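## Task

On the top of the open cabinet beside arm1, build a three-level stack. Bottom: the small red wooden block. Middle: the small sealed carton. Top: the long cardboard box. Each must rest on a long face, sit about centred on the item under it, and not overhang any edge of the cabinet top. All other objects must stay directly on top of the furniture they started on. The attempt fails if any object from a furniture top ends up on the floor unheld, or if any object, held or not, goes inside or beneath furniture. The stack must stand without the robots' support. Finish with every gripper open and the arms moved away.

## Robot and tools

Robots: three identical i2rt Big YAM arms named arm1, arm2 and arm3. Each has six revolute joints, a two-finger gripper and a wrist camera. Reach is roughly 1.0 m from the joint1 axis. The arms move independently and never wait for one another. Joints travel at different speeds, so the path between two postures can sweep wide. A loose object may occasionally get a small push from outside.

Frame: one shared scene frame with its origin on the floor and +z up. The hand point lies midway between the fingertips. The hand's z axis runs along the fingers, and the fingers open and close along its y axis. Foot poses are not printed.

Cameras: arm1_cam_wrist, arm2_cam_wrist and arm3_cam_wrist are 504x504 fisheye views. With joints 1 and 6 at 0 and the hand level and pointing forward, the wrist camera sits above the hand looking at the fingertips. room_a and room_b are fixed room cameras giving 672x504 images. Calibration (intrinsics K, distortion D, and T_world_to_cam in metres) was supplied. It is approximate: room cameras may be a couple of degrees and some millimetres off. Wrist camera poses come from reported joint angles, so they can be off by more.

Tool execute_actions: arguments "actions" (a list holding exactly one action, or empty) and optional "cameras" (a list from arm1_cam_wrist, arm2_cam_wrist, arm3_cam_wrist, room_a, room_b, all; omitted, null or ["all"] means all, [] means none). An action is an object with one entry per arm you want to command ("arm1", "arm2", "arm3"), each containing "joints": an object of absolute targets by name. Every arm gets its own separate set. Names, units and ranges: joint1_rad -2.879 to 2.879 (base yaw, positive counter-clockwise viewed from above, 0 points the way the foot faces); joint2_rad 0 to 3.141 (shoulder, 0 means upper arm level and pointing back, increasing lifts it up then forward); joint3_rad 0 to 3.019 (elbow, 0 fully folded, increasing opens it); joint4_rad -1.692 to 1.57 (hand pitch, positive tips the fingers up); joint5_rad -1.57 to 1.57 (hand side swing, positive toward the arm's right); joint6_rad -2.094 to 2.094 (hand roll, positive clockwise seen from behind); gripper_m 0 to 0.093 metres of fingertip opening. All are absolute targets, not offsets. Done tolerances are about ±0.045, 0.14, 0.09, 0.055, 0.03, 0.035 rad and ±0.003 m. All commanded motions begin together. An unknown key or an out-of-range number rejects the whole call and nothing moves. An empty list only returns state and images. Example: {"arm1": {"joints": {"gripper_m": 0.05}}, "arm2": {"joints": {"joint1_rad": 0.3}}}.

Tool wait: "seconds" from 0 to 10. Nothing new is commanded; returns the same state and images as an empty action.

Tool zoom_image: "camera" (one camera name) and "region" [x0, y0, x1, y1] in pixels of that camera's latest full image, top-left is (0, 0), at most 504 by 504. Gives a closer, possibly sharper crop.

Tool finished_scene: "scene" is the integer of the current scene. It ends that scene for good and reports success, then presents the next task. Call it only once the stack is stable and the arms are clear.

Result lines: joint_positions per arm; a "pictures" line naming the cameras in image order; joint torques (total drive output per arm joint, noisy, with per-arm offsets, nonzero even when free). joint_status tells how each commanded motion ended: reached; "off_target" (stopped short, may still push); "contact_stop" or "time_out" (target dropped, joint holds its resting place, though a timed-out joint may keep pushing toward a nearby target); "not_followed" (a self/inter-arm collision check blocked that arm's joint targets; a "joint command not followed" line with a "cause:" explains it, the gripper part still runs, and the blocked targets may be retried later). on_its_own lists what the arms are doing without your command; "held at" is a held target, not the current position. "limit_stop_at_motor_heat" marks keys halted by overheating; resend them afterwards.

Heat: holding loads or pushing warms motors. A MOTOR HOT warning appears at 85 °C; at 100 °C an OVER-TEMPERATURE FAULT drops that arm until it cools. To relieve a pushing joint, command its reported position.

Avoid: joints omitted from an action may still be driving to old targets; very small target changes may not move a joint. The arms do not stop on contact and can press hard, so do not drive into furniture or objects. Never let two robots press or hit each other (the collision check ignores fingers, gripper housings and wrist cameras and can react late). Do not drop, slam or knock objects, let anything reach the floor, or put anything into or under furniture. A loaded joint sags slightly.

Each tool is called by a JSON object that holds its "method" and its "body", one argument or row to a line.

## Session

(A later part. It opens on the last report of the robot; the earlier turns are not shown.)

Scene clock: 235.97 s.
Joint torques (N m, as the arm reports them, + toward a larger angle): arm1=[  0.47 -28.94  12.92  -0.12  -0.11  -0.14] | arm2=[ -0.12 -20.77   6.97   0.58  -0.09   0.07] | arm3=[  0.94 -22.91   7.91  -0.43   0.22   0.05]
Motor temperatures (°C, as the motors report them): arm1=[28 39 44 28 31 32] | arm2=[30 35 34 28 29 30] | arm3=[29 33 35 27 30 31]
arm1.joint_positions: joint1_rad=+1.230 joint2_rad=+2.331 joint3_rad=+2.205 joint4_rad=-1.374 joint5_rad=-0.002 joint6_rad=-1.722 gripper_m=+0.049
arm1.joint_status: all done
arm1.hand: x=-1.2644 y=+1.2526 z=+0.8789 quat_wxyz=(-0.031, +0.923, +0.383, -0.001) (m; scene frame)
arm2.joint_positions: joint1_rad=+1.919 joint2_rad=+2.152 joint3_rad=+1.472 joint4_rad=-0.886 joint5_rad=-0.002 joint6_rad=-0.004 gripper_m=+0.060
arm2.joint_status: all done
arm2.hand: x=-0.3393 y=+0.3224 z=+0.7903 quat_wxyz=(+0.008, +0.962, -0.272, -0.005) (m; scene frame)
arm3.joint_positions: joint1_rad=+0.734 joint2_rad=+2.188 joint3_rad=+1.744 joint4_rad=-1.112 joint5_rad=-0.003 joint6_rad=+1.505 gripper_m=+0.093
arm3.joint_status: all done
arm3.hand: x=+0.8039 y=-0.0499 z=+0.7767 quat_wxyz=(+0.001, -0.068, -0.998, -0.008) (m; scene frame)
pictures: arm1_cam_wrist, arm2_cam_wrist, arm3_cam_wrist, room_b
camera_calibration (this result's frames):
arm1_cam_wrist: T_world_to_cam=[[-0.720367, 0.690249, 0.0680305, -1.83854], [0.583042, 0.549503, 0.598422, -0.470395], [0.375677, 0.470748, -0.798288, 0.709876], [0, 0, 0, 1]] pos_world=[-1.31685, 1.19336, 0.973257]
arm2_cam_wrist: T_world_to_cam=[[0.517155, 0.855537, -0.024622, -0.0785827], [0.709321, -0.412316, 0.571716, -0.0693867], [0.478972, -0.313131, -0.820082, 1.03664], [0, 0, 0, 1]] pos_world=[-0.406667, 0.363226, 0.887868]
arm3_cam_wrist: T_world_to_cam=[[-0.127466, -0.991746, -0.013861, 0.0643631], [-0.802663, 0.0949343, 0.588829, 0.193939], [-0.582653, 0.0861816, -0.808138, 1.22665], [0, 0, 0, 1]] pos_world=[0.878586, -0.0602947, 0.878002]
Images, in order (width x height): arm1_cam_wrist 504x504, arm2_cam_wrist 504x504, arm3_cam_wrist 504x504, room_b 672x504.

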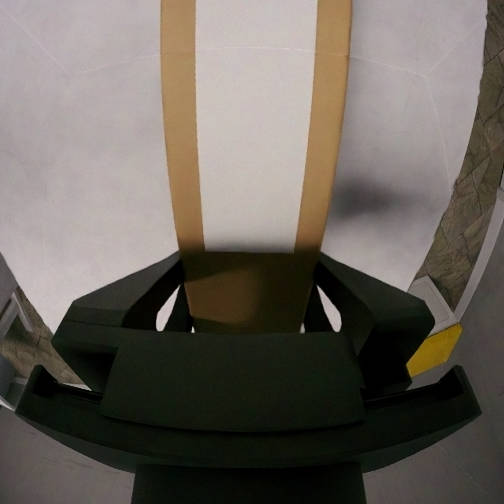

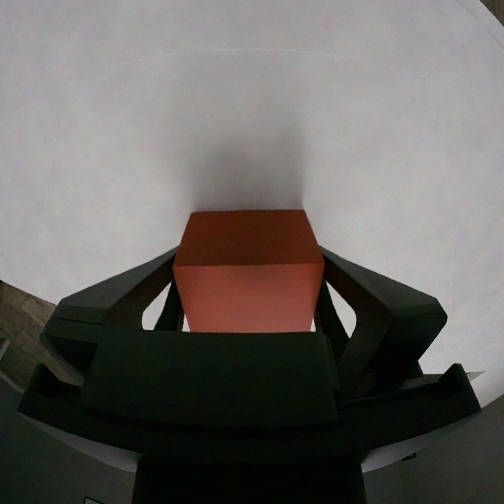

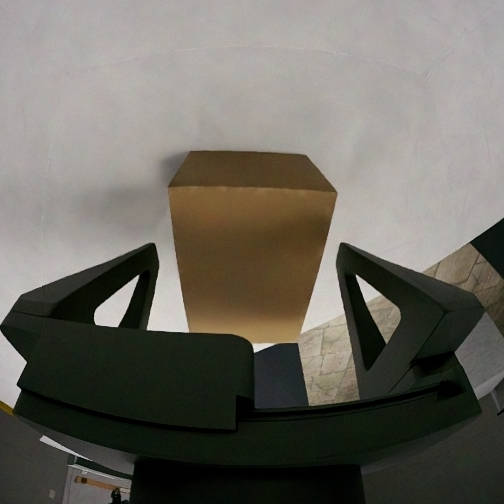

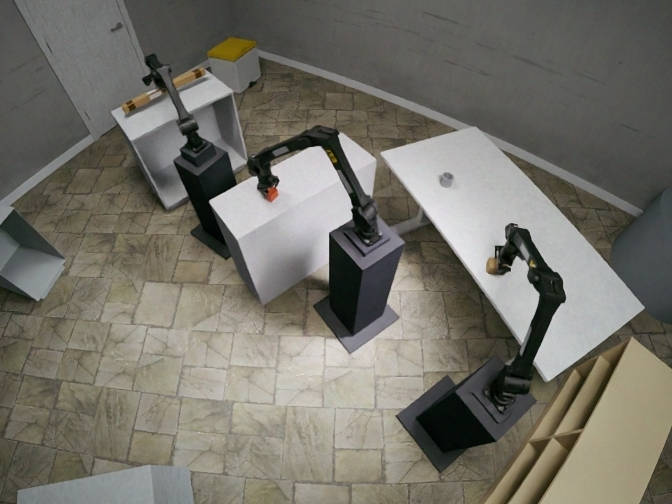

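{"method": "execute_actions", "body": {
  "actions": [
    {"arm1": {"joints": {"joint2_rad": 2.4, "joint4_rad": -1.325}}, "arm2": {"joints": {"joint2_rad": 2.17}}, "arm3": {"joints": {"joint2_rad": 1.95}}}
  ],
  "cameras": ["arm1_cam_wrist", "arm2_cam_wrist", "room_b"]
}}

Scene clock: 247.53 s.
Joint torques (N m, as the arm reports them, + toward a larger angle): arm1=[  0.51 -29.14  12.48   0.41   0.08  -0.11] | arm2=[  0.2  -18.56   7.07   0.76  -0.12   0.09] | arm3=[  0.91 -19.58   9.78   0.13   0.21   0.02]
Motor temperatures (°C, as the motors report them): arm1=[28 39 44 28 31 32] | arm2=[30 36 34 28 29 30] | arm3=[29 33 35 27 30 31]
arm1.joint_positions: joint1_rad=+1.230 joint2_rad=+2.412 joint3_rad=+2.207 joint4_rad=-1.333 joint5_rad=-0.007 joint6_rad=-1.724 gripper_m=+0.049
arm1.joint_status: all done
arm1.hand: x=-1.2663 y=+1.2547 z=+0.8232 quat_wxyz=(-0.013, +0.923, +0.384, +0.000) (m; scene frame)
arm2.joint_positions: joint1_rad=+1.919 joint2_rad=+2.152 joint3_rad=+1.472 joint4_rad=-0.886 joint5_rad=-0.002 joint6_rad=-0.004 gripper_m=+0.060
arm2.joint_status: all done
arm2.hand: x=-0.3393 y=+0.3224 z=+0.7903 quat_wxyz=(+0.008, +0.962, -0.272, -0.005) (m; scene frame)
arm3.joint_positions: joint1_rad=+0.734 joint2_rad=+1.937 joint3_rad=+1.737 joint4_rad=-1.112 joint5_rad=-0.002 joint6_rad=+1.505 gripper_m=+0.093
arm3.joint_status: all done
arm3.hand: x=+0.8067 y=-0.0373 z=+0.9326 quat_wxyz=(-0.016, -0.067, -0.989, -0.128) (m; scene frame)
pictures: arm1_cam_wrist, arm2_cam_wrist, room_b
camera_calibration (this result's frames):
arm1_cam_wrist: T_world_to_cam=[[-0.722908, 0.690193, 0.0321935, -1.81117], [0.571204, 0.570765, 0.589876, -0.471758], [0.388754, 0.444816, -0.806852, 0.721198], [0, 0, 0, 1]] pos_world=[-1.32021, 1.19852, 0.918487]
arm2_cam_wrist: T_world_to_cam=[[0.517155, 0.855537, -0.024622, -0.0785827], [0.709321, -0.412316, 0.571716, -0.0693867], [0.478972, -0.313131, -0.820082, 1.03664], [0, 0, 0, 1]] pos_world=[-0.406667, 0.363226, 0.887868]
Images, in order (width x height): arm1_cam_wrist 504x504, arm2_cam_wrist 504x504, room_b 672x504.

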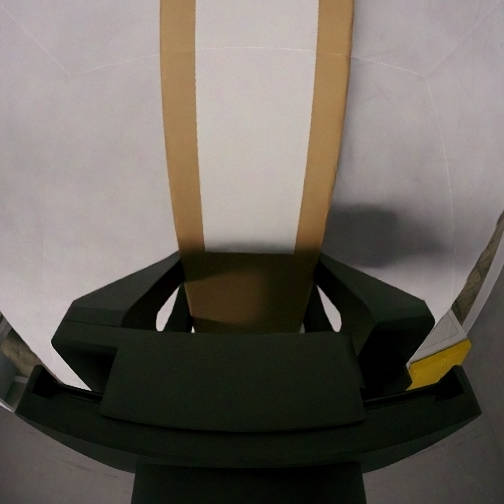

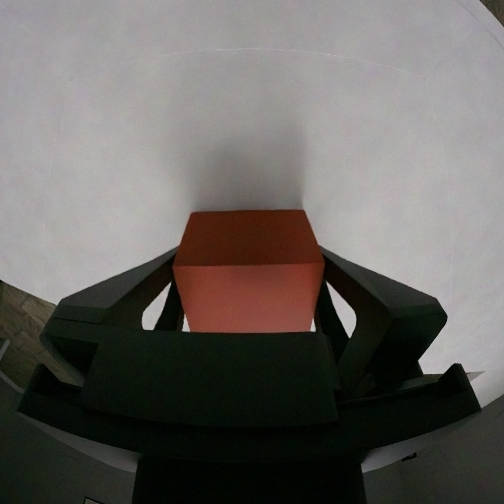

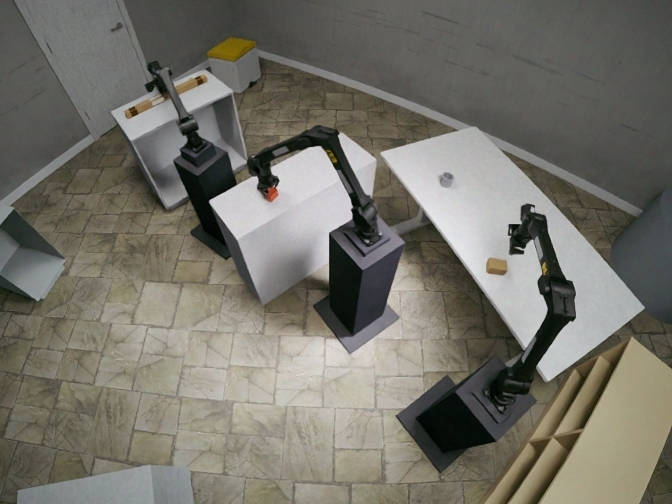

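{"method": "execute_actions", "body": {
  "actions": [
    {"arm1": {"joints": {"gripper_m": 0.093}}, "arm2": {"joints": {"gripper_m": 0.093, "joint2_rad": 2.15}}, "arm3": {"joints": {"joint1_rad": 0.2}}}
  ],
  "cameras": ["arm1_cam_wrist", "arm2_cam_wrist"]
}}

{"method": "execute_actions", "body": {
  "actions": [
    {"arm1": {"joints": {"joint2_rad": 2.2}}, "arm2": {"joints": {"joint2_rad": 1.93}}, "arm3": {"joints": {"joint1_rad": -0.5, "joint2_rad": 1.5}}}
  ],
  "cameras": ["arm1_cam_wrist", "arm2_cam_wrist", "room_b"]
}}

Scene clock: 253.80 s.
Joint torques (N m, as the arm reports them, + toward a larger angle): arm1=[  0.46 -29.24  12.47   0.41  -0.07  -0.11] | arm2=[ -0.26 -20.05   7.03   0.61  -0.09   0.07] | arm3=[ -0.41 -19.66   9.61  -0.08   0.05   0.03]
Motor temperatures (°C, as the motors report them): arm1=[28 39 44 28 31 32] | arm2=[30 36 34 28 29 30] | arm3=[29 33 35 27 30 31]
arm1.joint_positions: joint1_rad=+1.230 joint2_rad=+2.412 joint3_rad=+2.207 joint4_rad=-1.333 joint5_rad=-0.003 joint6_rad=-1.724 gripper_m=+0.093
arm1.joint_status: all done
arm1.hand: x=-1.2656 y=+1.2552 z=+0.8232 quat_wxyz=(-0.013, +0.923, +0.384, +0.002) (m; scene frame)
arm2.joint_positions: joint1_rad=+1.919 joint2_rad=+2.152 joint3_rad=+1.472 joint4_rad=-0.886 joint5_rad=-0.002 joint6_rad=-0.004 gripper_m=+0.093
arm2.joint_status: all done
arm2.hand: x=-0.3393 y=+0.3224 z=+0.7903 quat_wxyz=(+0.008, +0.962, -0.272, -0.005) (m; scene frame)
arm3.joint_positions: joint1_rad=+0.208 joint2_rad=+1.937 joint3_rad=+1.737 joint4_rad=-1.112 joint5_rad=+0.001 joint6_rad=+1.506 gripper_m=+0.093
arm3.joint_status: all done
arm3.hand: x=+1.1131 y=-0.1910 z=+0.9325 quat_wxyz=(-0.050, -0.322, -0.938, -0.119) (m; scene frame)
pictures: arm1_cam_wrist, arm2_cam_wrist
camera_calibration (this result's frames):
arm1_cam_wrist: T_world_to_cam=[[-0.722949, 0.690187, 0.0314025, -1.81043], [0.569087, 0.569096, 0.593524, -0.475977], [0.391772, 0.446958, -0.804203, 0.7197], [0, 0, 0, 1]] pos_world=[-1.31993, 1.19874, 0.918141]
arm2_cam_wrist: T_world_to_cam=[[0.517155, 0.855537, -0.024622, -0.0785827], [0.709321, -0.412316, 0.571716, -0.0693867], [0.478972, -0.313131, -0.820082, 1.03664], [0, 0, 0, 1]] pos_world=[-0.406667, 0.363226, 0.887868]
Images, in order (width x height): arm1_cam_wrist 504x504, arm2_cam_wrist 504x504.

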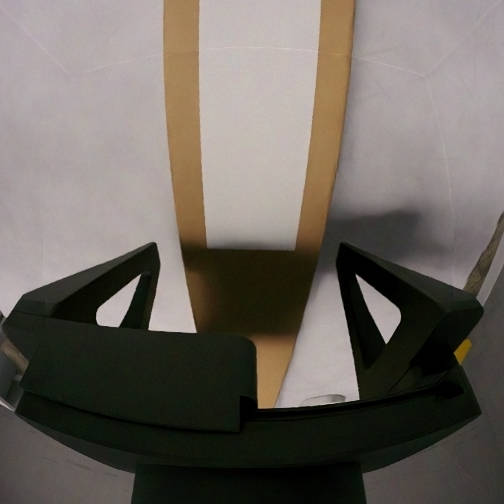

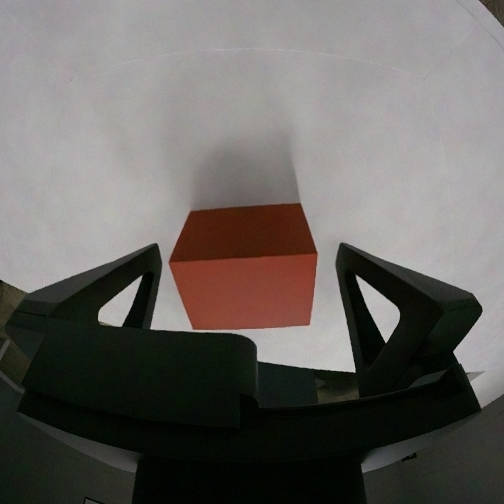

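Scene clock: 255.43 s.
Joint torques (N m, as the arm reports them, + toward a larger angle): arm1=[  0.5  -27.32  11.39   0.78  -0.08  -0.09] | arm2=[ -0.28 -17.94   8.41   1.1   -0.11   0.12] | arm3=[  0.48 -14.35  10.44   1.01  -0.03   0.  ]
Motor temperatures (°C, as the motors report them): arm1=[28 39 44 28 31 32] | arm2=[30 36 34 28 29 30] | arm3=[29 33 36 27 30 31]
arm1.joint_positions: joint1_rad=+1.230 joint2_rad=+2.204 joint3_rad=+2.225 joint4_rad=-1.332 joint5_rad=-0.002 joint6_rad=-1.724 gripper_m=+0.093
arm1.joint_status: all done
arm1.hand: x=-1.2765 y=+1.2664 z=+0.9800 quat_wxyz=(-0.123, +0.916, +0.382, -0.024) (m; scene frame)
arm2.joint_positions: joint1_rad=+1.919 joint2_rad=+1.912 joint3_rad=+1.472 joint4_rad=-0.886 joint5_rad=-0.002 joint6_rad=-0.004 gripper_m=+0.093
arm2.joint_status: all done
arm2.hand: x=-0.3660 y=+0.3418 z=+0.9295 quat_wxyz=(-0.025, +0.955, -0.271, -0.120) (m; scene frame)
arm3.joint_positions: joint1_rad=-0.508 joint2_rad=+1.497 joint3_rad=+1.735 joint4_rad=-1.112 joint5_rad=+0.003 joint6_rad=+1.506 gripper_m=+0.093
arm3.joint_status: all done
arm3.hand: x=+1.2612 y=-0.6079 z=+1.2008 quat_wxyz=(-0.234, -0.598, -0.725, -0.248) (m; scene frame)
pictures: arm1_cam_wrist, arm2_cam_wrist, room_b
camera_calibration (this result's frames):
arm1_cam_wrist: T_world_to_cam=[[-0.705988, 0.662022, 0.251609, -1.98949], [0.648217, 0.460903, 0.606121, -0.343554], [0.285298, 0.591012, -0.754526, 0.477967], [0, 0, 0, 1]] pos_world=[-1.31823, 1.19295, 1.06945]
arm2_cam_wrist: T_world_to_cam=[[0.515908, 0.856372, -0.0216079, -0.0814355], [0.802754, -0.474493, 0.361168, 0.129122], [0.299041, -0.203675, -0.93225, 1.17064], [0, 0, 0, 1]] pos_world=[-0.411709, 0.369437, 1.04293]
Images, in order (width x height): arm1_cam_wrist 504x504, arm2_cam_wrist 504x504, room_b 672x504.

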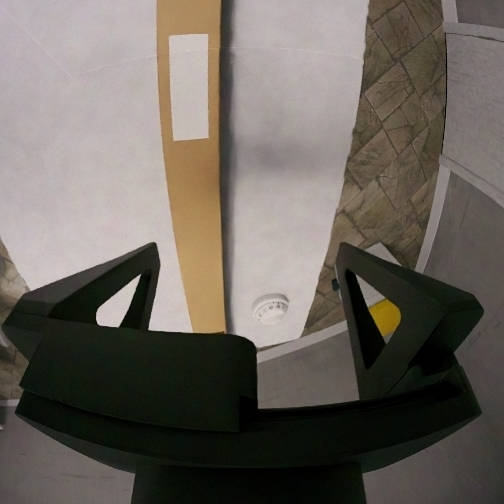

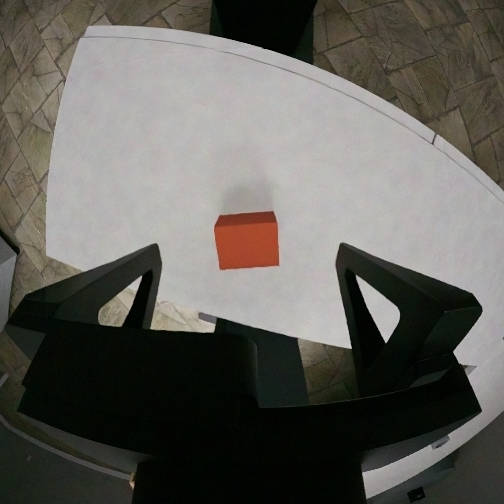

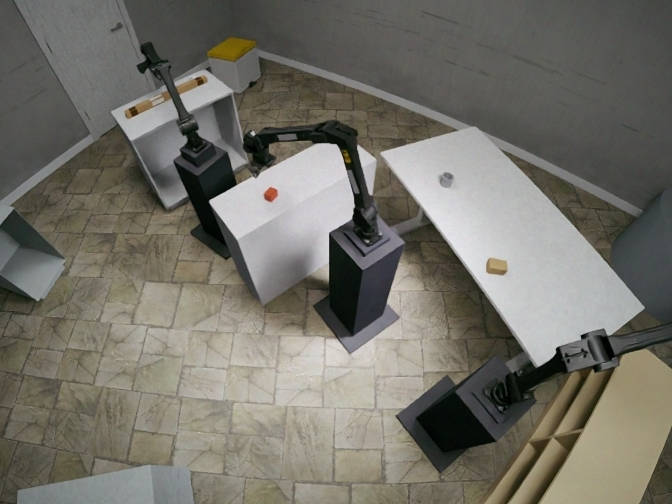

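{"method": "execute_actions", "body": {
  "actions": [
    {"arm1": {"joints": {"joint1_rad": -1.588, "joint2_rad": 1.94, "joint3_rad": 1.575, "joint4_rad": -1.02, "joint6_rad": -0.11}}, "arm2": {"joints": {"joint1_rad": -0.765, "joint2_rad": 2.14, "joint3_rad": 1.74, "joint4_rad": -0.94}}}
  ],
  "cameras": ["arm1_cam_wrist", "arm2_cam_wrist"]
}}

Scene clock: 273.80 s.
Joint torques (N m, as the arm reports them, + toward a larger angle): arm1=[  1.32 -24.02   9.72   0.28  -0.16   0.12] | arm2=[  0.59 -23.24  10.01   0.13  -0.21   0.1 ] | arm3=[  1.09 -13.79  10.39   0.88  -0.05  -0.03]
Motor temperatures (°C, as the motors report them): arm1=[28 39 43 28 31 32] | arm2=[31 36 35 28 29 30] | arm3=[29 32 37 27 30 31]
arm1.joint_positions: joint1_rad=-1.597 joint2_rad=+1.962 joint3_rad=+1.567 joint4_rad=-1.017 joint5_rad=+0.002 joint6_rad=-0.122 gripper_m=+0.093
arm1.joint_status: all done
arm1.hand: x=-0.3289 y=+0.3041 z=+0.8938 quat_wxyz=(-0.082, -0.246, -0.965, +0.027) (m; scene frame)
arm2.joint_positions: joint1_rad=-0.770 joint2_rad=+2.147 joint3_rad=+1.720 joint4_rad=-0.924 joint5_rad=+0.001 joint6_rad=-0.004 gripper_m=+0.093
arm2.joint_status: all done
arm2.hand: x=+0.8406 y=-0.0565 z=+0.8739 quat_wxyz=(-0.105, -0.049, -0.993, +0.014) (m; scene frame)
arm3.joint_positions: joint1_rad=-0.508 joint2_rad=+1.497 joint3_rad=+1.735 joint4_rad=-1.112 joint5_rad=+0.003 joint6_rad=+1.506 gripper_m=+0.093
arm3.joint_status: not commanded
arm3.hand: x=+1.2612 y=-0.6079 z=+1.2008 quat_wxyz=(-0.234, -0.598, -0.725, -0.248) (m; scene frame)
pictures: arm1_cam_wrist, arm2_cam_wrist
camera_calibration (this result's frames):
arm1_cam_wrist: T_world_to_cam=[[-0.463884, -0.885536, 0.0252542, 0.0908469], [-0.79307, 0.427812, 0.43361, -0.771803], [-0.394781, 0.181116, -0.900747, 0.743016], [0, 0, 0, 1]] pos_world=[-0.276623, 0.276063, 1.00164]
arm2_cam_wrist: T_world_to_cam=[[-0.0909344, -0.995778, 0.0125357, 0.0114917], [-0.915915, 0.0885696, 0.391479, 0.441675], [-0.390936, 0.0241172, -0.920102, 1.25912], [0, 0, 0, 1]] pos_world=[0.897819, -0.0580424, 0.985471]
Images, in order (width x height): arm1_cam_wrist 504x504, arm2_cam_wrist 504x504.

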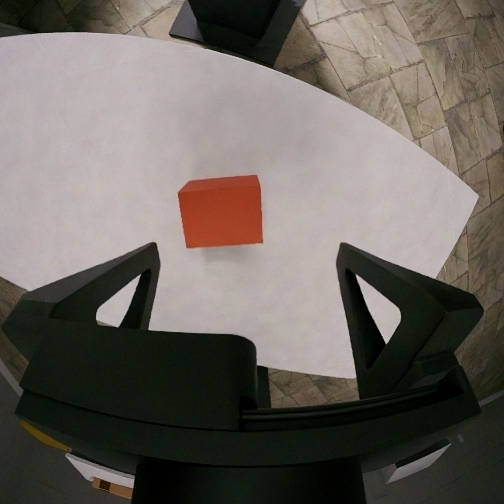

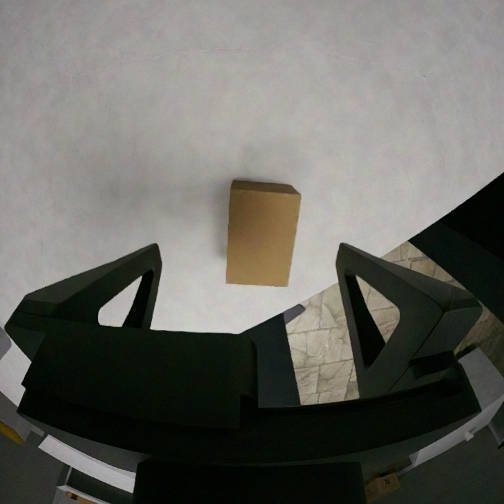

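{"method": "execute_actions", "body": {
  "actions": [
    {"arm1": {"joints": {"joint1_rad": -1.568, "joint2_rad": 2.155, "joint3_rad": 1.675, "joint4_rad": -1.07, "joint6_rad": -0.18}}, "arm2": {"joints": {"joint1_rad": -0.792, "joint2_rad": 2.338, "joint6_rad": 0.05}}}
  ],
  "cameras": ["arm1_cam_wrist", "arm2_cam_wrist"]
}}

Scene clock: 296.13 s.
Joint torques (N m, as the arm reports them, + toward a larger angle): arm1=[  1.47 -25.74  10.18  -0.1   -0.16  -0.15] | arm2=[ -0.57 -23.07   8.82  -0.07  -0.22   0.13] | arm3=[  0.56 -14.77  10.32   1.04  -0.07  -0.02]
Motor temperatures (°C, as the motors report them): arm1=[28 39 42 28 31 32] | arm2=[30 36 36 28 29 30] | arm3=[29 31 37 27 30 31]
arm1.joint_positions: joint1_rad=-1.574 joint2_rad=+2.173 joint3_rad=+1.652 joint4_rad=-1.065 joint5_rad=+0.002 joint6_rad=-0.166 gripper_m=+0.093
arm1.joint_status: all done
arm1.hand: x=-0.3198 y=+0.3163 z=+0.7968 quat_wxyz=(+0.000, -0.214, -0.977, -0.004) (m; scene frame)
arm2.joint_positions: joint1_rad=-0.784 joint2_rad=+2.344 joint3_rad=+1.720 joint4_rad=-0.927 joint5_rad=+0.001 joint6_rad=+0.043 gripper_m=+0.093
arm2.joint_status: all done
arm2.hand: x=+0.8020 y=-0.0632 z=+0.7466 quat_wxyz=(-0.006, -0.080, -0.997, +0.008) (m; scene frame)
arm3.joint_positions: joint1_rad=-0.508 joint2_rad=+1.497 joint3_rad=+1.735 joint4_rad=-1.112 joint5_rad=+0.003 joint6_rad=+1.506 gripper_m=+0.093
arm3.joint_status: not commanded
arm3.hand: x=+1.2612 y=-0.6079 z=+1.2008 quat_wxyz=(-0.234, -0.598, -0.725, -0.248) (m; scene frame)
pictures: arm1_cam_wrist, arm2_cam_wrist
camera_calibration (this result's frames):
arm1_cam_wrist: T_world_to_cam=[[-0.400192, -0.916431, 0.000941715, 0.15781], [-0.744867, 0.32587, 0.582222, -0.798564], [-0.533873, 0.232299, -0.813029, 0.526474], [0, 0, 0, 1]] pos_world=[-0.250599, 0.282551, 0.892831]
arm2_cam_wrist: T_world_to_cam=[[-0.152258, -0.988294, 0.00960627, 0.0548119], [-0.814018, 0.13091, 0.565895, 0.247427], [-0.560528, 0.0783426, -0.824421, 1.1951], [0, 0, 0, 1]] pos_world=[0.879642, -0.0718475, 0.844721]
Images, in order (width x height): arm1_cam_wrist 504x504, arm2_cam_wrist 504x504.

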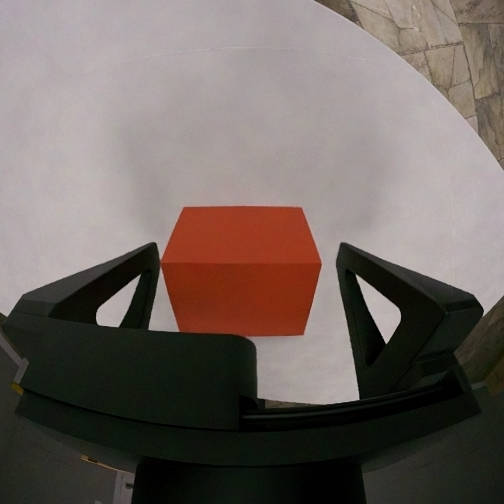

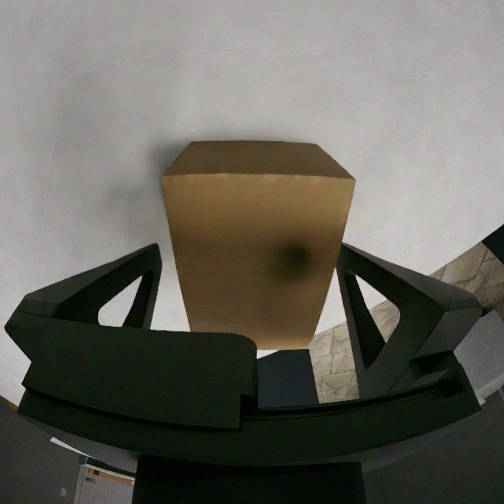

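{"method": "execute_actions", "body": {
  "actions": [
    {"arm1": {"joints": {"gripper_m": 0.04}}, "arm2": {"joints": {"gripper_m": 0.04}}}
  ],
  "cameras": []
}}

{"method": "execute_actions", "body": {
  "actions": [
    {"arm1": {"joints": {"joint1_rad": 1.18, "joint2_rad": 1.92, "joint3_rad": 1.545, "joint4_rad": -1.04, "joint6_rad": -0.215}}, "arm2": {"joints": {"joint1_rad": 1.91, "joint2_rad": 2.0, "joint3_rad": 1.47, "joint4_rad": -0.88, "joint6_rad": 0.0}}}
  ],
  "cameras": ["arm1_cam_wrist", "arm2_cam_wrist", "room_b"]
}}

Scene clock: 312.50 s.
Joint torques (N m, as the arm reports them, + toward a larger angle): arm1=[  1.19 -25.72  10.2   -0.17  -0.14  -0.13] | arm2=[ -0.48 -23.01   8.64  -0.04  -0.14   0.12] | arm3=[  0.91 -14.19  10.41   0.98  -0.07  -0.05]
Motor temperatures (°C, as the motors report them): arm1=[28 39 42 28 31 32] | arm2=[30 37 36 28 29 30] | arm3=[29 31 37 27 30 31]
arm1.joint_positions: joint1_rad=-1.574 joint2_rad=+2.173 joint3_rad=+1.652 joint4_rad=-1.065 joint5_rad=+0.001 joint6_rad=-0.167 gripper_m=+0.059
arm1.joint_status: gripper_m off_target (ended at +0.059, target +0.040)
arm1.hand: x=-0.3198 y=+0.3164 z=+0.7968 quat_wxyz=(-0.001, -0.214, -0.977, -0.005) (m; scene frame)
arm2.joint_positions: joint1_rad=-0.784 joint2_rad=+2.344 joint3_rad=+1.720 joint4_rad=-0.927 joint5_rad=+0.001 joint6_rad=+0.044 gripper_m=+0.059
arm2.joint_status: gripper_m off_target (ended at +0.059, target +0.040)
arm2.hand: x=+0.8020 y=-0.0631 z=+0.7466 quat_wxyz=(-0.006, -0.080, -0.997, +0.008) (m; scene frame)
arm3.joint_positions: joint1_rad=-0.508 joint2_rad=+1.497 joint3_rad=+1.735 joint4_rad=-1.112 joint5_rad=+0.003 joint6_rad=+1.506 gripper_m=+0.093
arm3.joint_status: not commanded
arm3.hand: x=+1.2612 y=-0.6079 z=+1.2008 quat_wxyz=(-0.234, -0.598, -0.725, -0.248) (m; scene frame)
pictures: none
No camera images: the call's "cameras" was empty. Leave "cameras" out to get every camera's image.

Scene clock: 315.10 s.
Joint torques (N m, as the arm reports them, + toward a larger angle): arm1=[ -0.32 -23.25   9.76   0.15  -0.01  -0.11] | arm2=[ -0.12 -19.01   7.31   0.76  -0.08  -0.01] | arm3=[  0.75 -13.79  10.42   0.91  -0.04  -0.02]
Motor temperatures (°C, as the motors report them): arm1=[28 39 42 28 31 32] | arm2=[31 37 35 28 29 30] | arm3=[29 31 37 27 30 31]
arm1.joint_positions: joint1_rad=+1.188 joint2_rad=+1.936 joint3_rad=+1.534 joint4_rad=-1.035 joint5_rad=-0.002 joint6_rad=-0.204 gripper_m=+0.059
arm1.joint_status: all done
arm1.hand: x=-1.1711 y=+1.1675 z=+0.8826 quat_wxyz=(-0.040, +0.924, -0.376, -0.049) (m; scene frame)
arm2.joint_positions: joint1_rad=+1.920 joint2_rad=+1.993 joint3_rad=+1.481 joint4_rad=-0.881 joint5_rad=-0.002 joint6_rad=+0.005 gripper_m=+0.060
arm2.joint_status: all done
arm2.hand: x=-0.3651 y=+0.3396 z=+0.8854 quat_wxyz=(-0.015, +0.957, -0.276, -0.088) (m; scene frame)
arm3.joint_positions: joint1_rad=-0.508 joint2_rad=+1.497 joint3_rad=+1.735 joint4_rad=-1.112 joint5_rad=+0.003 joint6_rad=+1.506 gripper_m=+0.093
arm3.joint_status: not commanded
arm3.hand: x=+1.2612 y=-0.6079 z=+1.2008 quat_wxyz=(-0.234, -0.598, -0.725, -0.248) (m; scene frame)
pictures: arm1_cam_wrist, arm2_cam_wrist, room_b
camera_calibration (this result's frames):
arm1_cam_wrist: T_world_to_cam=[[0.685308, 0.726631, 0.0485965, -0.0919352], [0.622122, -0.618818, 0.479612, 1.03435], [0.378573, -0.298449, -0.876134, 1.68789], [0, 0, 0, 1]] pos_world=[-1.21948, 1.21063, 0.987201]
arm2_cam_wrist: T_world_to_cam=[[0.52309, 0.851915, -0.0248492, -0.0740121], [0.778036, -0.46542, 0.421952, 0.0773057], [0.347902, -0.240053, -0.906277, 1.13598], [0, 0, 0, 1]] pos_world=[-0.416643, 0.371728, 0.995058]
Images, in order (width x height): arm1_cam_wrist 504x504, arm2_cam_wrist 504x504, room_b 672x504.

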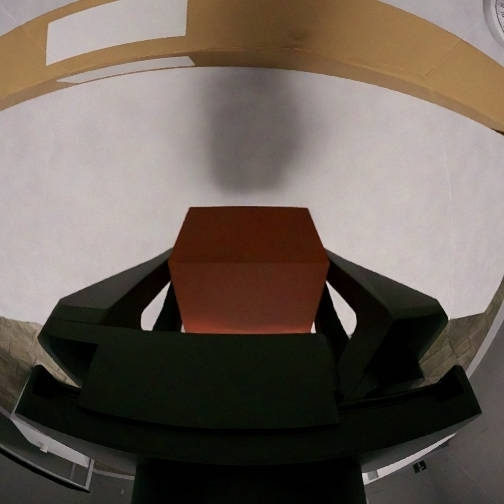

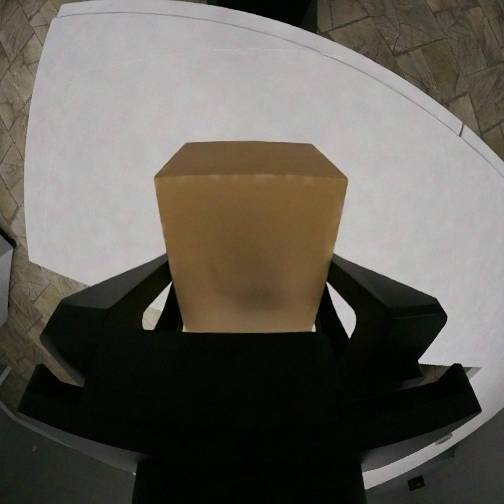

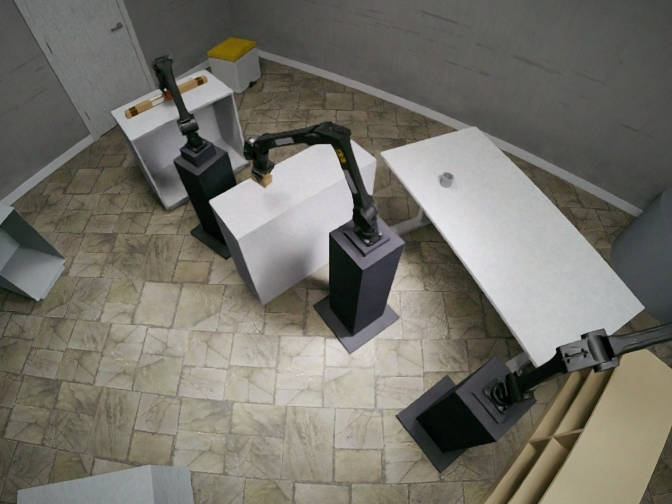

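{"method": "execute_actions", "body": {
  "actions": [
    {"arm1": {"joints": {"joint2_rad": 2.035}}, "arm2": {"joints": {"joint2_rad": 2.15}}}
  ],
  "cameras": ["arm1_cam_wrist", "arm2_cam_wrist"]
}}

Scene clock: 322.93 s.
Joint torques (N m, as the arm reports them, + toward a larger angle): arm1=[ -0.41 -24.45   9.25   0.03  -0.01  -0.11] | arm2=[  0.23 -20.58   6.77   0.5   -0.11   0.01] | arm3=[  1.   -14.15  10.46   0.89  -0.01   0.01]
Motor temperatures (°C, as the motors report them): arm1=[28 39 42 28 31 32] | arm2=[30 37 35 28 29 30] | arm3=[29 31 37 27 30 31]
arm1.joint_positions: joint1_rad=+1.187 joint2_rad=+2.052 joint3_rad=+1.533 joint4_rad=-1.037 joint5_rad=-0.002 joint6_rad=-0.204 gripper_m=+0.059
arm1.joint_status: all done
arm1.hand: x=-1.1626 y=+1.1577 z=+0.8151 quat_wxyz=(-0.007, +0.926, -0.378, +0.001) (m; scene frame)
arm2.joint_positions: joint1_rad=+1.919 joint2_rad=+2.152 joint3_rad=+1.475 joint4_rad=-0.881 joint5_rad=+0.000 joint6_rad=+0.004 gripper_m=+0.060
arm2.joint_status: all done
arm2.hand: x=-0.3412 y=+0.3238 z=+0.7907 quat_wxyz=(+0.007, +0.961, -0.276, -0.008) (m; scene frame)
arm3.joint_positions: joint1_rad=-0.508 joint2_rad=+1.497 joint3_rad=+1.735 joint4_rad=-1.112 joint5_rad=+0.003 joint6_rad=+1.506 gripper_m=+0.093
arm3.joint_status: not commanded
arm3.hand: x=+1.2612 y=-0.6079 z=+1.2008 quat_wxyz=(-0.234, -0.598, -0.725, -0.248) (m; scene frame)
pictures: arm1_cam_wrist, arm2_cam_wrist
camera_calibration (this result's frames):
arm1_cam_wrist: T_world_to_cam=[[0.685003, 0.728201, 0.0222329, -0.0681103], [0.585111, -0.568071, 0.57874, 0.87282], [0.434069, -0.38343, -0.815209, 1.73586], [0, 0, 0, 1]] pos_world=[-1.21752, 1.211, 0.911463]
arm2_cam_wrist: T_world_to_cam=[[0.524624, 0.85101, -0.0235031, -0.0756743], [0.708535, -0.421154, 0.566222, -0.0607336], [0.471962, -0.313706, -0.823918, 1.03913], [0, 0, 0, 1]] pos_world=[-0.407698, 0.364803, 0.888768]
Images, in order (width x height): arm1_cam_wrist 504x504, arm2_cam_wrist 504x504.

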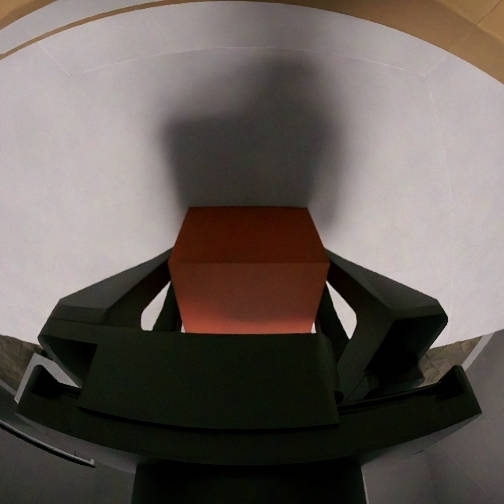

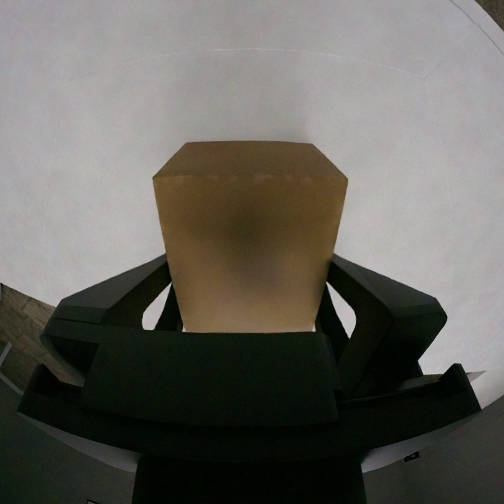

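{"method": "execute_actions", "body": {
  "actions": [
    {"arm1": {"joints": {"joint2_rad": 2.075}}, "arm2": {"joints": {"gripper_m": 0.093}}}
  ],
  "cameras": ["arm1_cam_wrist", "arm2_cam_wrist"]
}}

Scene clock: 326.47 s.
Joint torques (N m, as the arm reports them, + toward a larger angle): arm1=[ -0.5  -21.01   9.13   0.02  -0.02  -0.11] | arm2=[  0.01 -20.32   6.75   0.42  -0.12  -0.03] | arm3=[  0.82 -13.77  10.53   0.93  -0.03  -0.02]
Motor temperatures (°C, as the motors report them): arm1=[28 39 42 28 31 32] | arm2=[30 37 35 28 29 30] | arm3=[29 31 37 27 30 31]
arm1.joint_positions: joint1_rad=+1.187 joint2_rad=+2.055 joint3_rad=+1.533 joint4_rad=-1.038 joint5_rad=-0.002 joint6_rad=-0.204 gripper_m=+0.059
arm1.joint_status: all done
arm1.hand: x=-1.1622 y=+1.1573 z=+0.8131 quat_wxyz=(-0.006, +0.926, -0.378, +0.002) (m; scene frame)
arm2.joint_positions: joint1_rad=+1.919 joint2_rad=+2.152 joint3_rad=+1.475 joint4_rad=-0.881 joint5_rad=+0.000 joint6_rad=+0.004 gripper_m=+0.093
arm2.joint_status: all done
arm2.hand: x=-0.3412 y=+0.3238 z=+0.7907 quat_wxyz=(+0.007, +0.961, -0.276, -0.008) (m; scene frame)
arm3.joint_positions: joint1_rad=-0.508 joint2_rad=+1.497 joint3_rad=+1.735 joint4_rad=-1.112 joint5_rad=+0.003 joint6_rad=+1.506 gripper_m=+0.093
arm3.joint_status: not commanded
arm3.hand: x=+1.2612 y=-0.6079 z=+1.2008 quat_wxyz=(-0.234, -0.598, -0.725, -0.248) (m; scene frame)
pictures: arm1_cam_wrist, arm2_cam_wrist
camera_calibration (this result's frames):
arm1_cam_wrist: T_world_to_cam=[[0.684996, 0.728233, 0.0213862, -0.0673257], [0.583845, -0.566266, 0.58178, 0.867465], [0.435781, -0.38603, -0.813065, 1.7372], [0, 0, 0, 1]] pos_world=[-1.21739, 1.21086, 0.909222]
arm2_cam_wrist: T_world_to_cam=[[0.524624, 0.85101, -0.0235031, -0.0756743], [0.708535, -0.421154, 0.566222, -0.0607336], [0.471962, -0.313706, -0.823918, 1.03913], [0, 0, 0, 1]] pos_world=[-0.407698, 0.364803, 0.888768]
Images, in order (width x height): arm1_cam_wrist 504x504, arm2_cam_wrist 504x504.

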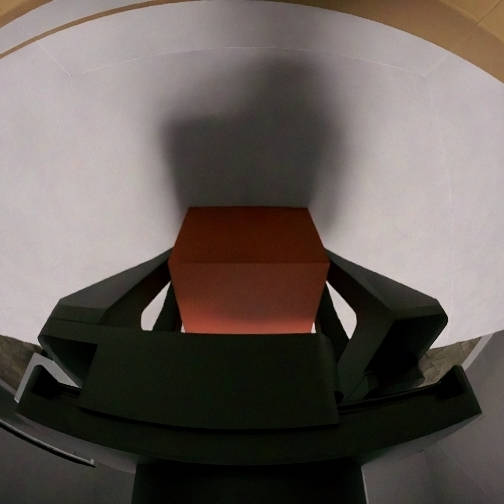

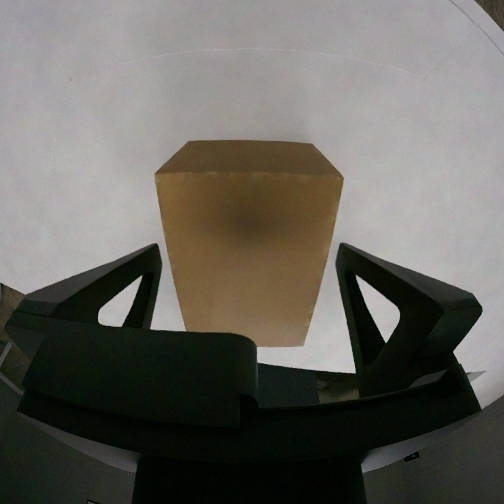

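{"method": "execute_actions", "body": {
  "actions": [
    {"arm1": {"joints": {"gripper_m": 0.093, "joint2_rad": 2.05}}}
  ],
  "cameras": ["arm1_cam_wrist"]
}}

{"method": "execute_actions", "body": {
  "actions": [
    {"arm1": {"joints": {"joint2_rad": 1.93}}, "arm2": {"joints": {"joint2_rad": 2.0}}}
  ],
  "cameras": ["arm1_cam_wrist"]
}}

{"method": "execute_actions", "body": {
  "actions": [
    {"arm1": {"joints": {"joint1_rad": -1.568, "joint2_rad": 1.95, "joint3_rad": 1.615, "joint6_rad": -0.06}}, "arm2": {"joints": {"joint1_rad": 0.0, "joint2_rad": 1.5}}}
  ],
  "cameras": ["arm1_cam_wrist", "room_b"]
}}

Scene clock: 341.97 s.
Joint torques (N m, as the arm reports them, + toward a larger angle): arm1=[ -0.73 -23.1    9.21  -0.03  -0.02  -0.11] | arm2=[ -0.28 -20.52   6.87   0.51  -0.14  -0.03] | arm3=[  1.16 -13.73  10.47   1.    -0.03  -0.01]
Motor temperatures (°C, as the motors report them): arm1=[28 39 42 28 31 32] | arm2=[30 37 34 28 29 30] | arm3=[29 31 38 27 30 31]
arm1.joint_positions: joint1_rad=+1.187 joint2_rad=+2.055 joint3_rad=+1.533 joint4_rad=-1.038 joint5_rad=-0.002 joint6_rad=-0.204 gripper_m=+0.093
arm1.joint_status: all done
arm1.hand: x=-1.1622 y=+1.1573 z=+0.8131 quat_wxyz=(-0.006, +0.926, -0.378, +0.002) (m; scene frame)
arm2.joint_positions: joint1_rad=+1.919 joint2_rad=+2.152 joint3_rad=+1.475 joint4_rad=-0.881 joint5_rad=+0.000 joint6_rad=+0.004 gripper_m=+0.093
arm2.joint_status: not commanded
arm2.hand: x=-0.3412 y=+0.3238 z=+0.7907 quat_wxyz=(+0.007, +0.961, -0.276, -0.008) (m; scene frame)
arm3.joint_positions: joint1_rad=-0.508 joint2_rad=+1.497 joint3_rad=+1.735 joint4_rad=-1.112 joint5_rad=+0.003 joint6_rad=+1.506 gripper_m=+0.093
arm3.joint_status: not commanded
arm3.hand: x=+1.2612 y=-0.6079 z=+1.2008 quat_wxyz=(-0.234, -0.598, -0.725, -0.248) (m; scene frame)
pictures: arm1_cam_wrist
camera_calibration (this result's frames):
arm1_cam_wrist: T_world_to_cam=[[0.68499, 0.728228, 0.0217581, -0.0676932], [0.583661, -0.56639, 0.581844, 0.867331], [0.436038, -0.385858, -0.81301, 1.73724], [0, 0, 0, 1]] pos_world=[-1.21736, 1.21087, 0.909217]
Images, in order (width x height): arm1_cam_wrist 504x504.

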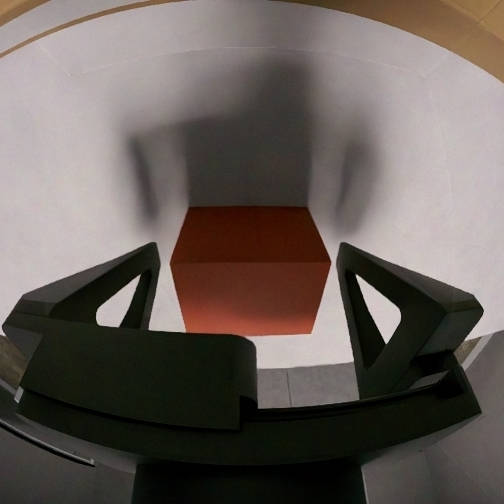

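Scene clock: 343.07 s.
Joint torques (N m, as the arm reports them, + toward a larger angle): arm1=[ -0.51 -21.5    9.93   0.25  -0.02  -0.11] | arm2=[ -0.24 -17.78   7.73   0.98  -0.14  -0.01] | arm3=[  0.77 -14.3   10.47   0.99  -0.04   0.01]
Motor temperatures (°C, as the motors report them): arm1=[28 39 42 28 31 32] | arm2=[30 37 34 28 29 30] | arm3=[29 31 38 27 30 31]
arm1.joint_positions: joint1_rad=+1.187 joint2_rad=+1.922 joint3_rad=+1.533 joint4_rad=-1.038 joint5_rad=-0.002 joint6_rad=-0.204 gripper_m=+0.093
arm1.joint_status: all done
arm1.hand: x=-1.1704 y=+1.1676 z=+0.8899 quat_wxyz=(-0.043, +0.924, -0.377, -0.053) (m; scene frame)
arm2.joint_positions: joint1_rad=+1.919 joint2_rad=+1.976 joint3_rad=+1.475 joint4_rad=-0.881 joint5_rad=+0.000 joint6_rad=+0.004 gripper_m=+0.093
arm2.joint_status: all done
arm2.hand: x=-0.3635 y=+0.3397 z=+0.8927 quat_wxyz=(-0.017, +0.957, -0.276, -0.093) (m; scene frame)
arm3.joint_positions: joint1_rad=-0.508 joint2_rad=+1.497 joint3_rad=+1.735 joint4_rad=-1.112 joint5_rad=+0.003 joint6_rad=+1.506 gripper_m=+0.093
arm3.joint_status: not commanded
arm3.hand: x=+1.2612 y=-0.6079 z=+1.2008 quat_wxyz=(-0.234, -0.598, -0.725, -0.248) (m; scene frame)
pictures: arm1_cam_wrist
camera_calibration (this result's frames):
arm1_cam_wrist: T_world_to_cam=[[0.686333, 0.725486, 0.0511516, -0.0926066], [0.623952, -0.623495, 0.471103, 1.04566], [0.373671, -0.291417, -0.880594, 1.68413], [0, 0, 0, 1]] pos_world=[-1.21819, 1.20993, 0.995162]
Images, in order (width x height): arm1_cam_wrist 504x504.

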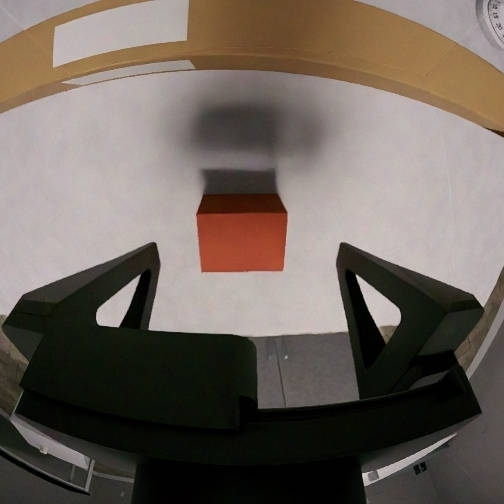

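Scene clock: 345.70 s.
Joint torques (N m, as the arm reports them, + toward a larger angle): arm1=[  1.33 -22.46  11.48   0.32  -0.15   0.1 ] | arm2=[  0.74 -14.96   9.95   1.5   -0.16  -0.01] | arm3=[  1.18 -13.71  10.47   0.98  -0.08   0.  ]
Motor temperatures (°C, as the motors report them): arm1=[28 39 42 28 31 32] | arm2=[30 36 35 28 29 30] | arm3=[29 31 38 27 30 31]
arm1.joint_positions: joint1_rad=-1.576 joint2_rad=+1.952 joint3_rad=+1.589 joint4_rad=-1.037 joint5_rad=+0.001 joint6_rad=-0.071 gripper_m=+0.093
arm1.joint_status: all done
arm1.hand: x=-0.3185 y=+0.3124 z=+0.9071 quat_wxyz=(-0.088, -0.261, -0.961, +0.026) (m; scene frame)
arm2.joint_positions: joint1_rad=-0.006 joint2_rad=+1.506 joint3_rad=+1.470 joint4_rad=-0.881 joint5_rad=+0.000 joint6_rad=+0.004 gripper_m=+0.093
arm2.joint_status: all done
arm2.hand: x=+0.6318 y=+0.3850 z=+1.1602 quat_wxyz=(-0.297, +0.307, -0.899, -0.100) (m; scene frame)
arm3.joint_positions: joint1_rad=-0.508 joint2_rad=+1.497 joint3_rad=+1.735 joint4_rad=-1.112 joint5_rad=+0.003 joint6_rad=+1.506 gripper_m=+0.093
arm3.joint_status: not commanded
arm3.hand: x=+1.2612 y=-0.6079 z=+1.2008 quat_wxyz=(-0.234, -0.598, -0.725, -0.248) (m; scene frame)
pictures: arm1_cam_wrist, room_b
camera_calibration (this result's frames):
arm1_cam_wrist: T_world_to_cam=[[-0.490308, -0.871378, 0.0173004, 0.0970611], [-0.785793, 0.450563, 0.423702, -0.76875], [-0.376999, 0.19415, -0.905637, 0.763596], [0, 0, 0, 1]] pos_world=[-0.268613, 0.282695, 1.01558]
Images, in order (width x height): arm1_cam_wrist 504x504, room_b 672x504.

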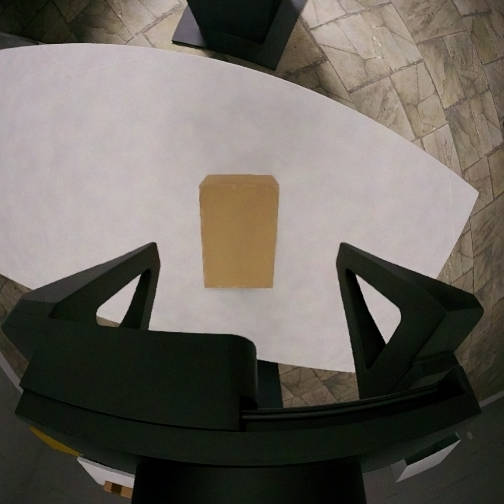

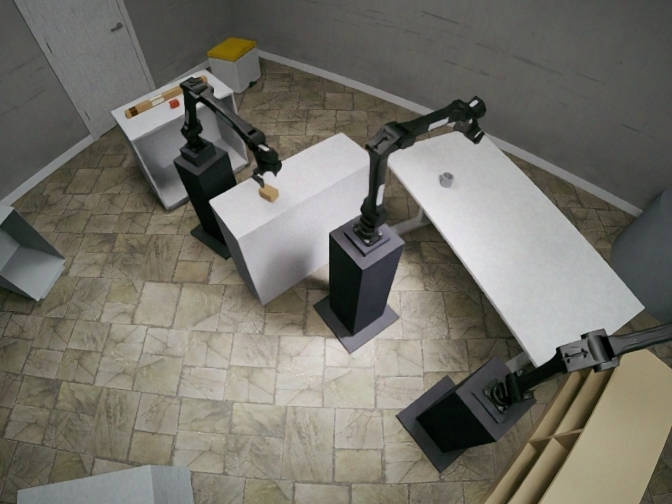

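{"method": "execute_actions", "body": {
  "actions": []
}}

Scene clock: 357.47 s.
Joint torques (N m, as the arm reports them, + toward a larger angle): arm1=[  1.38 -22.45  11.47   0.32  -0.15   0.1 ] | arm2=[  0.97 -14.78   9.83   1.43  -0.17  -0.02] | arm3=[  1.12 -14.11  10.45   0.82  -0.02  -0.03]
Motor temperatures (°C, as the motors report them): arm1=[28 39 43 28 31 32] | arm2=[30 36 36 28 29 30] | arm3=[29 31 38 27 30 31]
arm1.joint_positions: joint1_rad=-1.576 joint2_rad=+1.952 joint3_rad=+1.589 joint4_rad=-1.037 joint5_rad=+0.001 joint6_rad=-0.071 gripper_m=+0.093
arm1.joint_status: all done
arm1.hand: x=-0.3185 y=+0.3124 z=+0.9071 quat_wxyz=(-0.088, -0.261, -0.961, +0.026) (m; scene frame)
arm2.joint_positions: joint1_rad=-0.006 joint2_rad=+1.506 joint3_rad=+1.470 joint4_rad=-0.881 joint5_rad=+0.000 joint6_rad=+0.004 gripper_m=+0.093
arm2.joint_status: all done
arm2.hand: x=+0.6318 y=+0.3850 z=+1.1602 quat_wxyz=(-0.297, +0.307, -0.899, -0.100) (m; scene frame)
arm3.joint_positions: joint1_rad=-0.508 joint2_rad=+1.497 joint3_rad=+1.735 joint4_rad=-1.112 joint5_rad=+0.003 joint6_rad=+1.506 gripper_m=+0.093
arm3.joint_status: not commanded
arm3.hand: x=+1.2612 y=-0.6079 z=+1.2008 quat_wxyz=(-0.234, -0.598, -0.725, -0.248) (m; scene frame)
pictures: arm1_cam_wrist, arm2_cam_wrist, arm3_cam_wrist, room_a, room_b
camera_calibration (this result's frames):
arm1_cam_wrist: T_world_to_cam=[[-0.490308, -0.871378, 0.0173004, 0.0970611], [-0.785793, 0.450563, 0.423702, -0.76875], [-0.376999, 0.19415, -0.905637, 0.763596], [0, 0, 0, 1]] pos_world=[-0.268613, 0.282695, 1.01558]
arm2_cam_wrist: T_world_to_cam=[[0.618717, -0.785609, 0.00266968, -0.0891754], [-0.785368, -0.618605, -0.0229293, 0.769774], [0.019665, 0.0120901, -0.999734, 1.2679], [0, 0, 0, 1]] pos_world=[0.634797, 0.3908, 1.28545]
arm3_cam_wrist: T_world_to_cam=[[-0.750787, -0.169665, -0.638383, 1.61099], [-0.519503, 0.748566, 0.412027, 0.616762], [0.407965, 0.640986, -0.650155, 0.782058], [0, 0, 0, 1]] pos_world=[1.21086, -0.689646, 1.28276]
Images, in order (width x height): arm1_cam_wrist 504x504, arm2_cam_wrist 504x504, arm3_cam_wrist 504x504, room_a 672x504, room_b 672x504.

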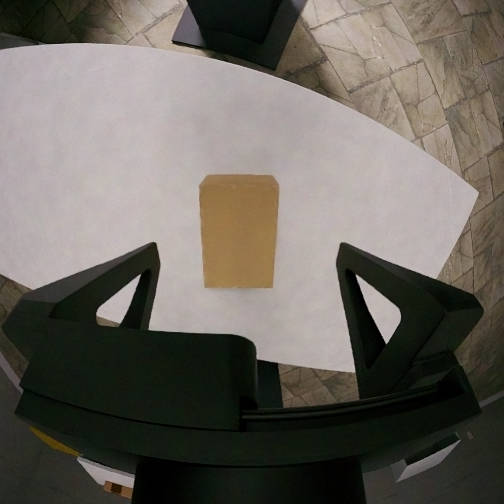

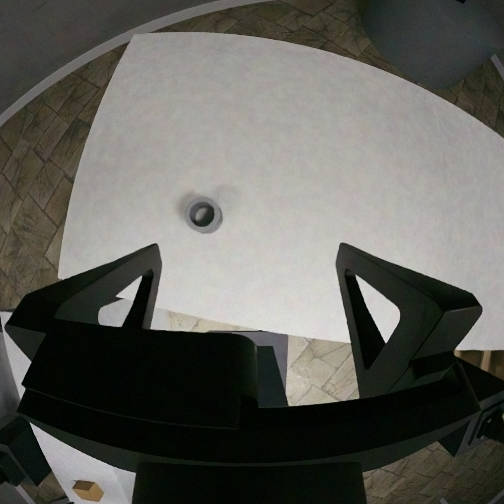

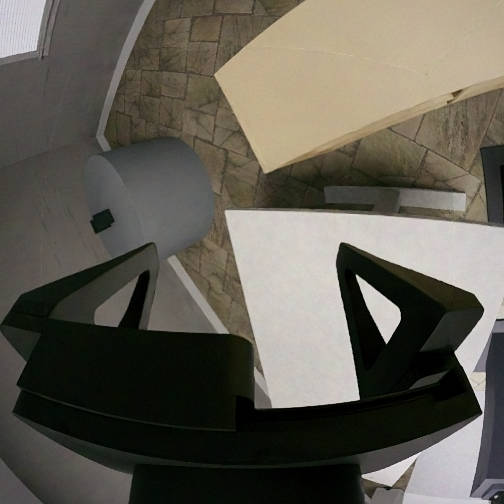

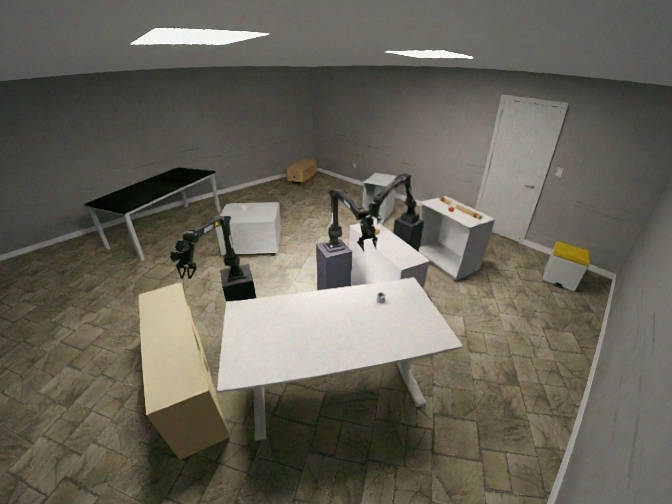

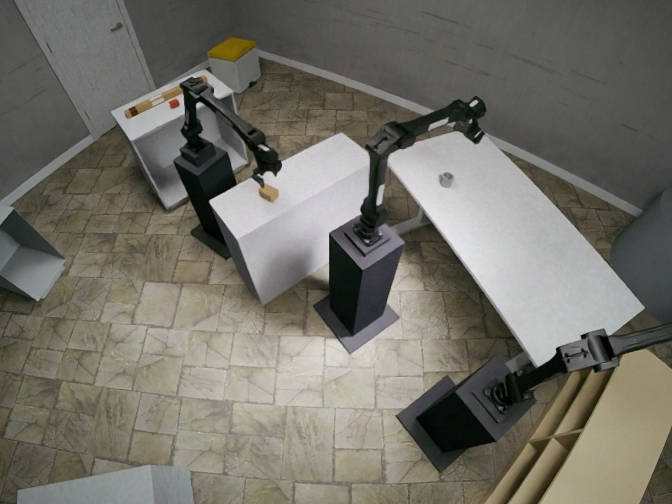

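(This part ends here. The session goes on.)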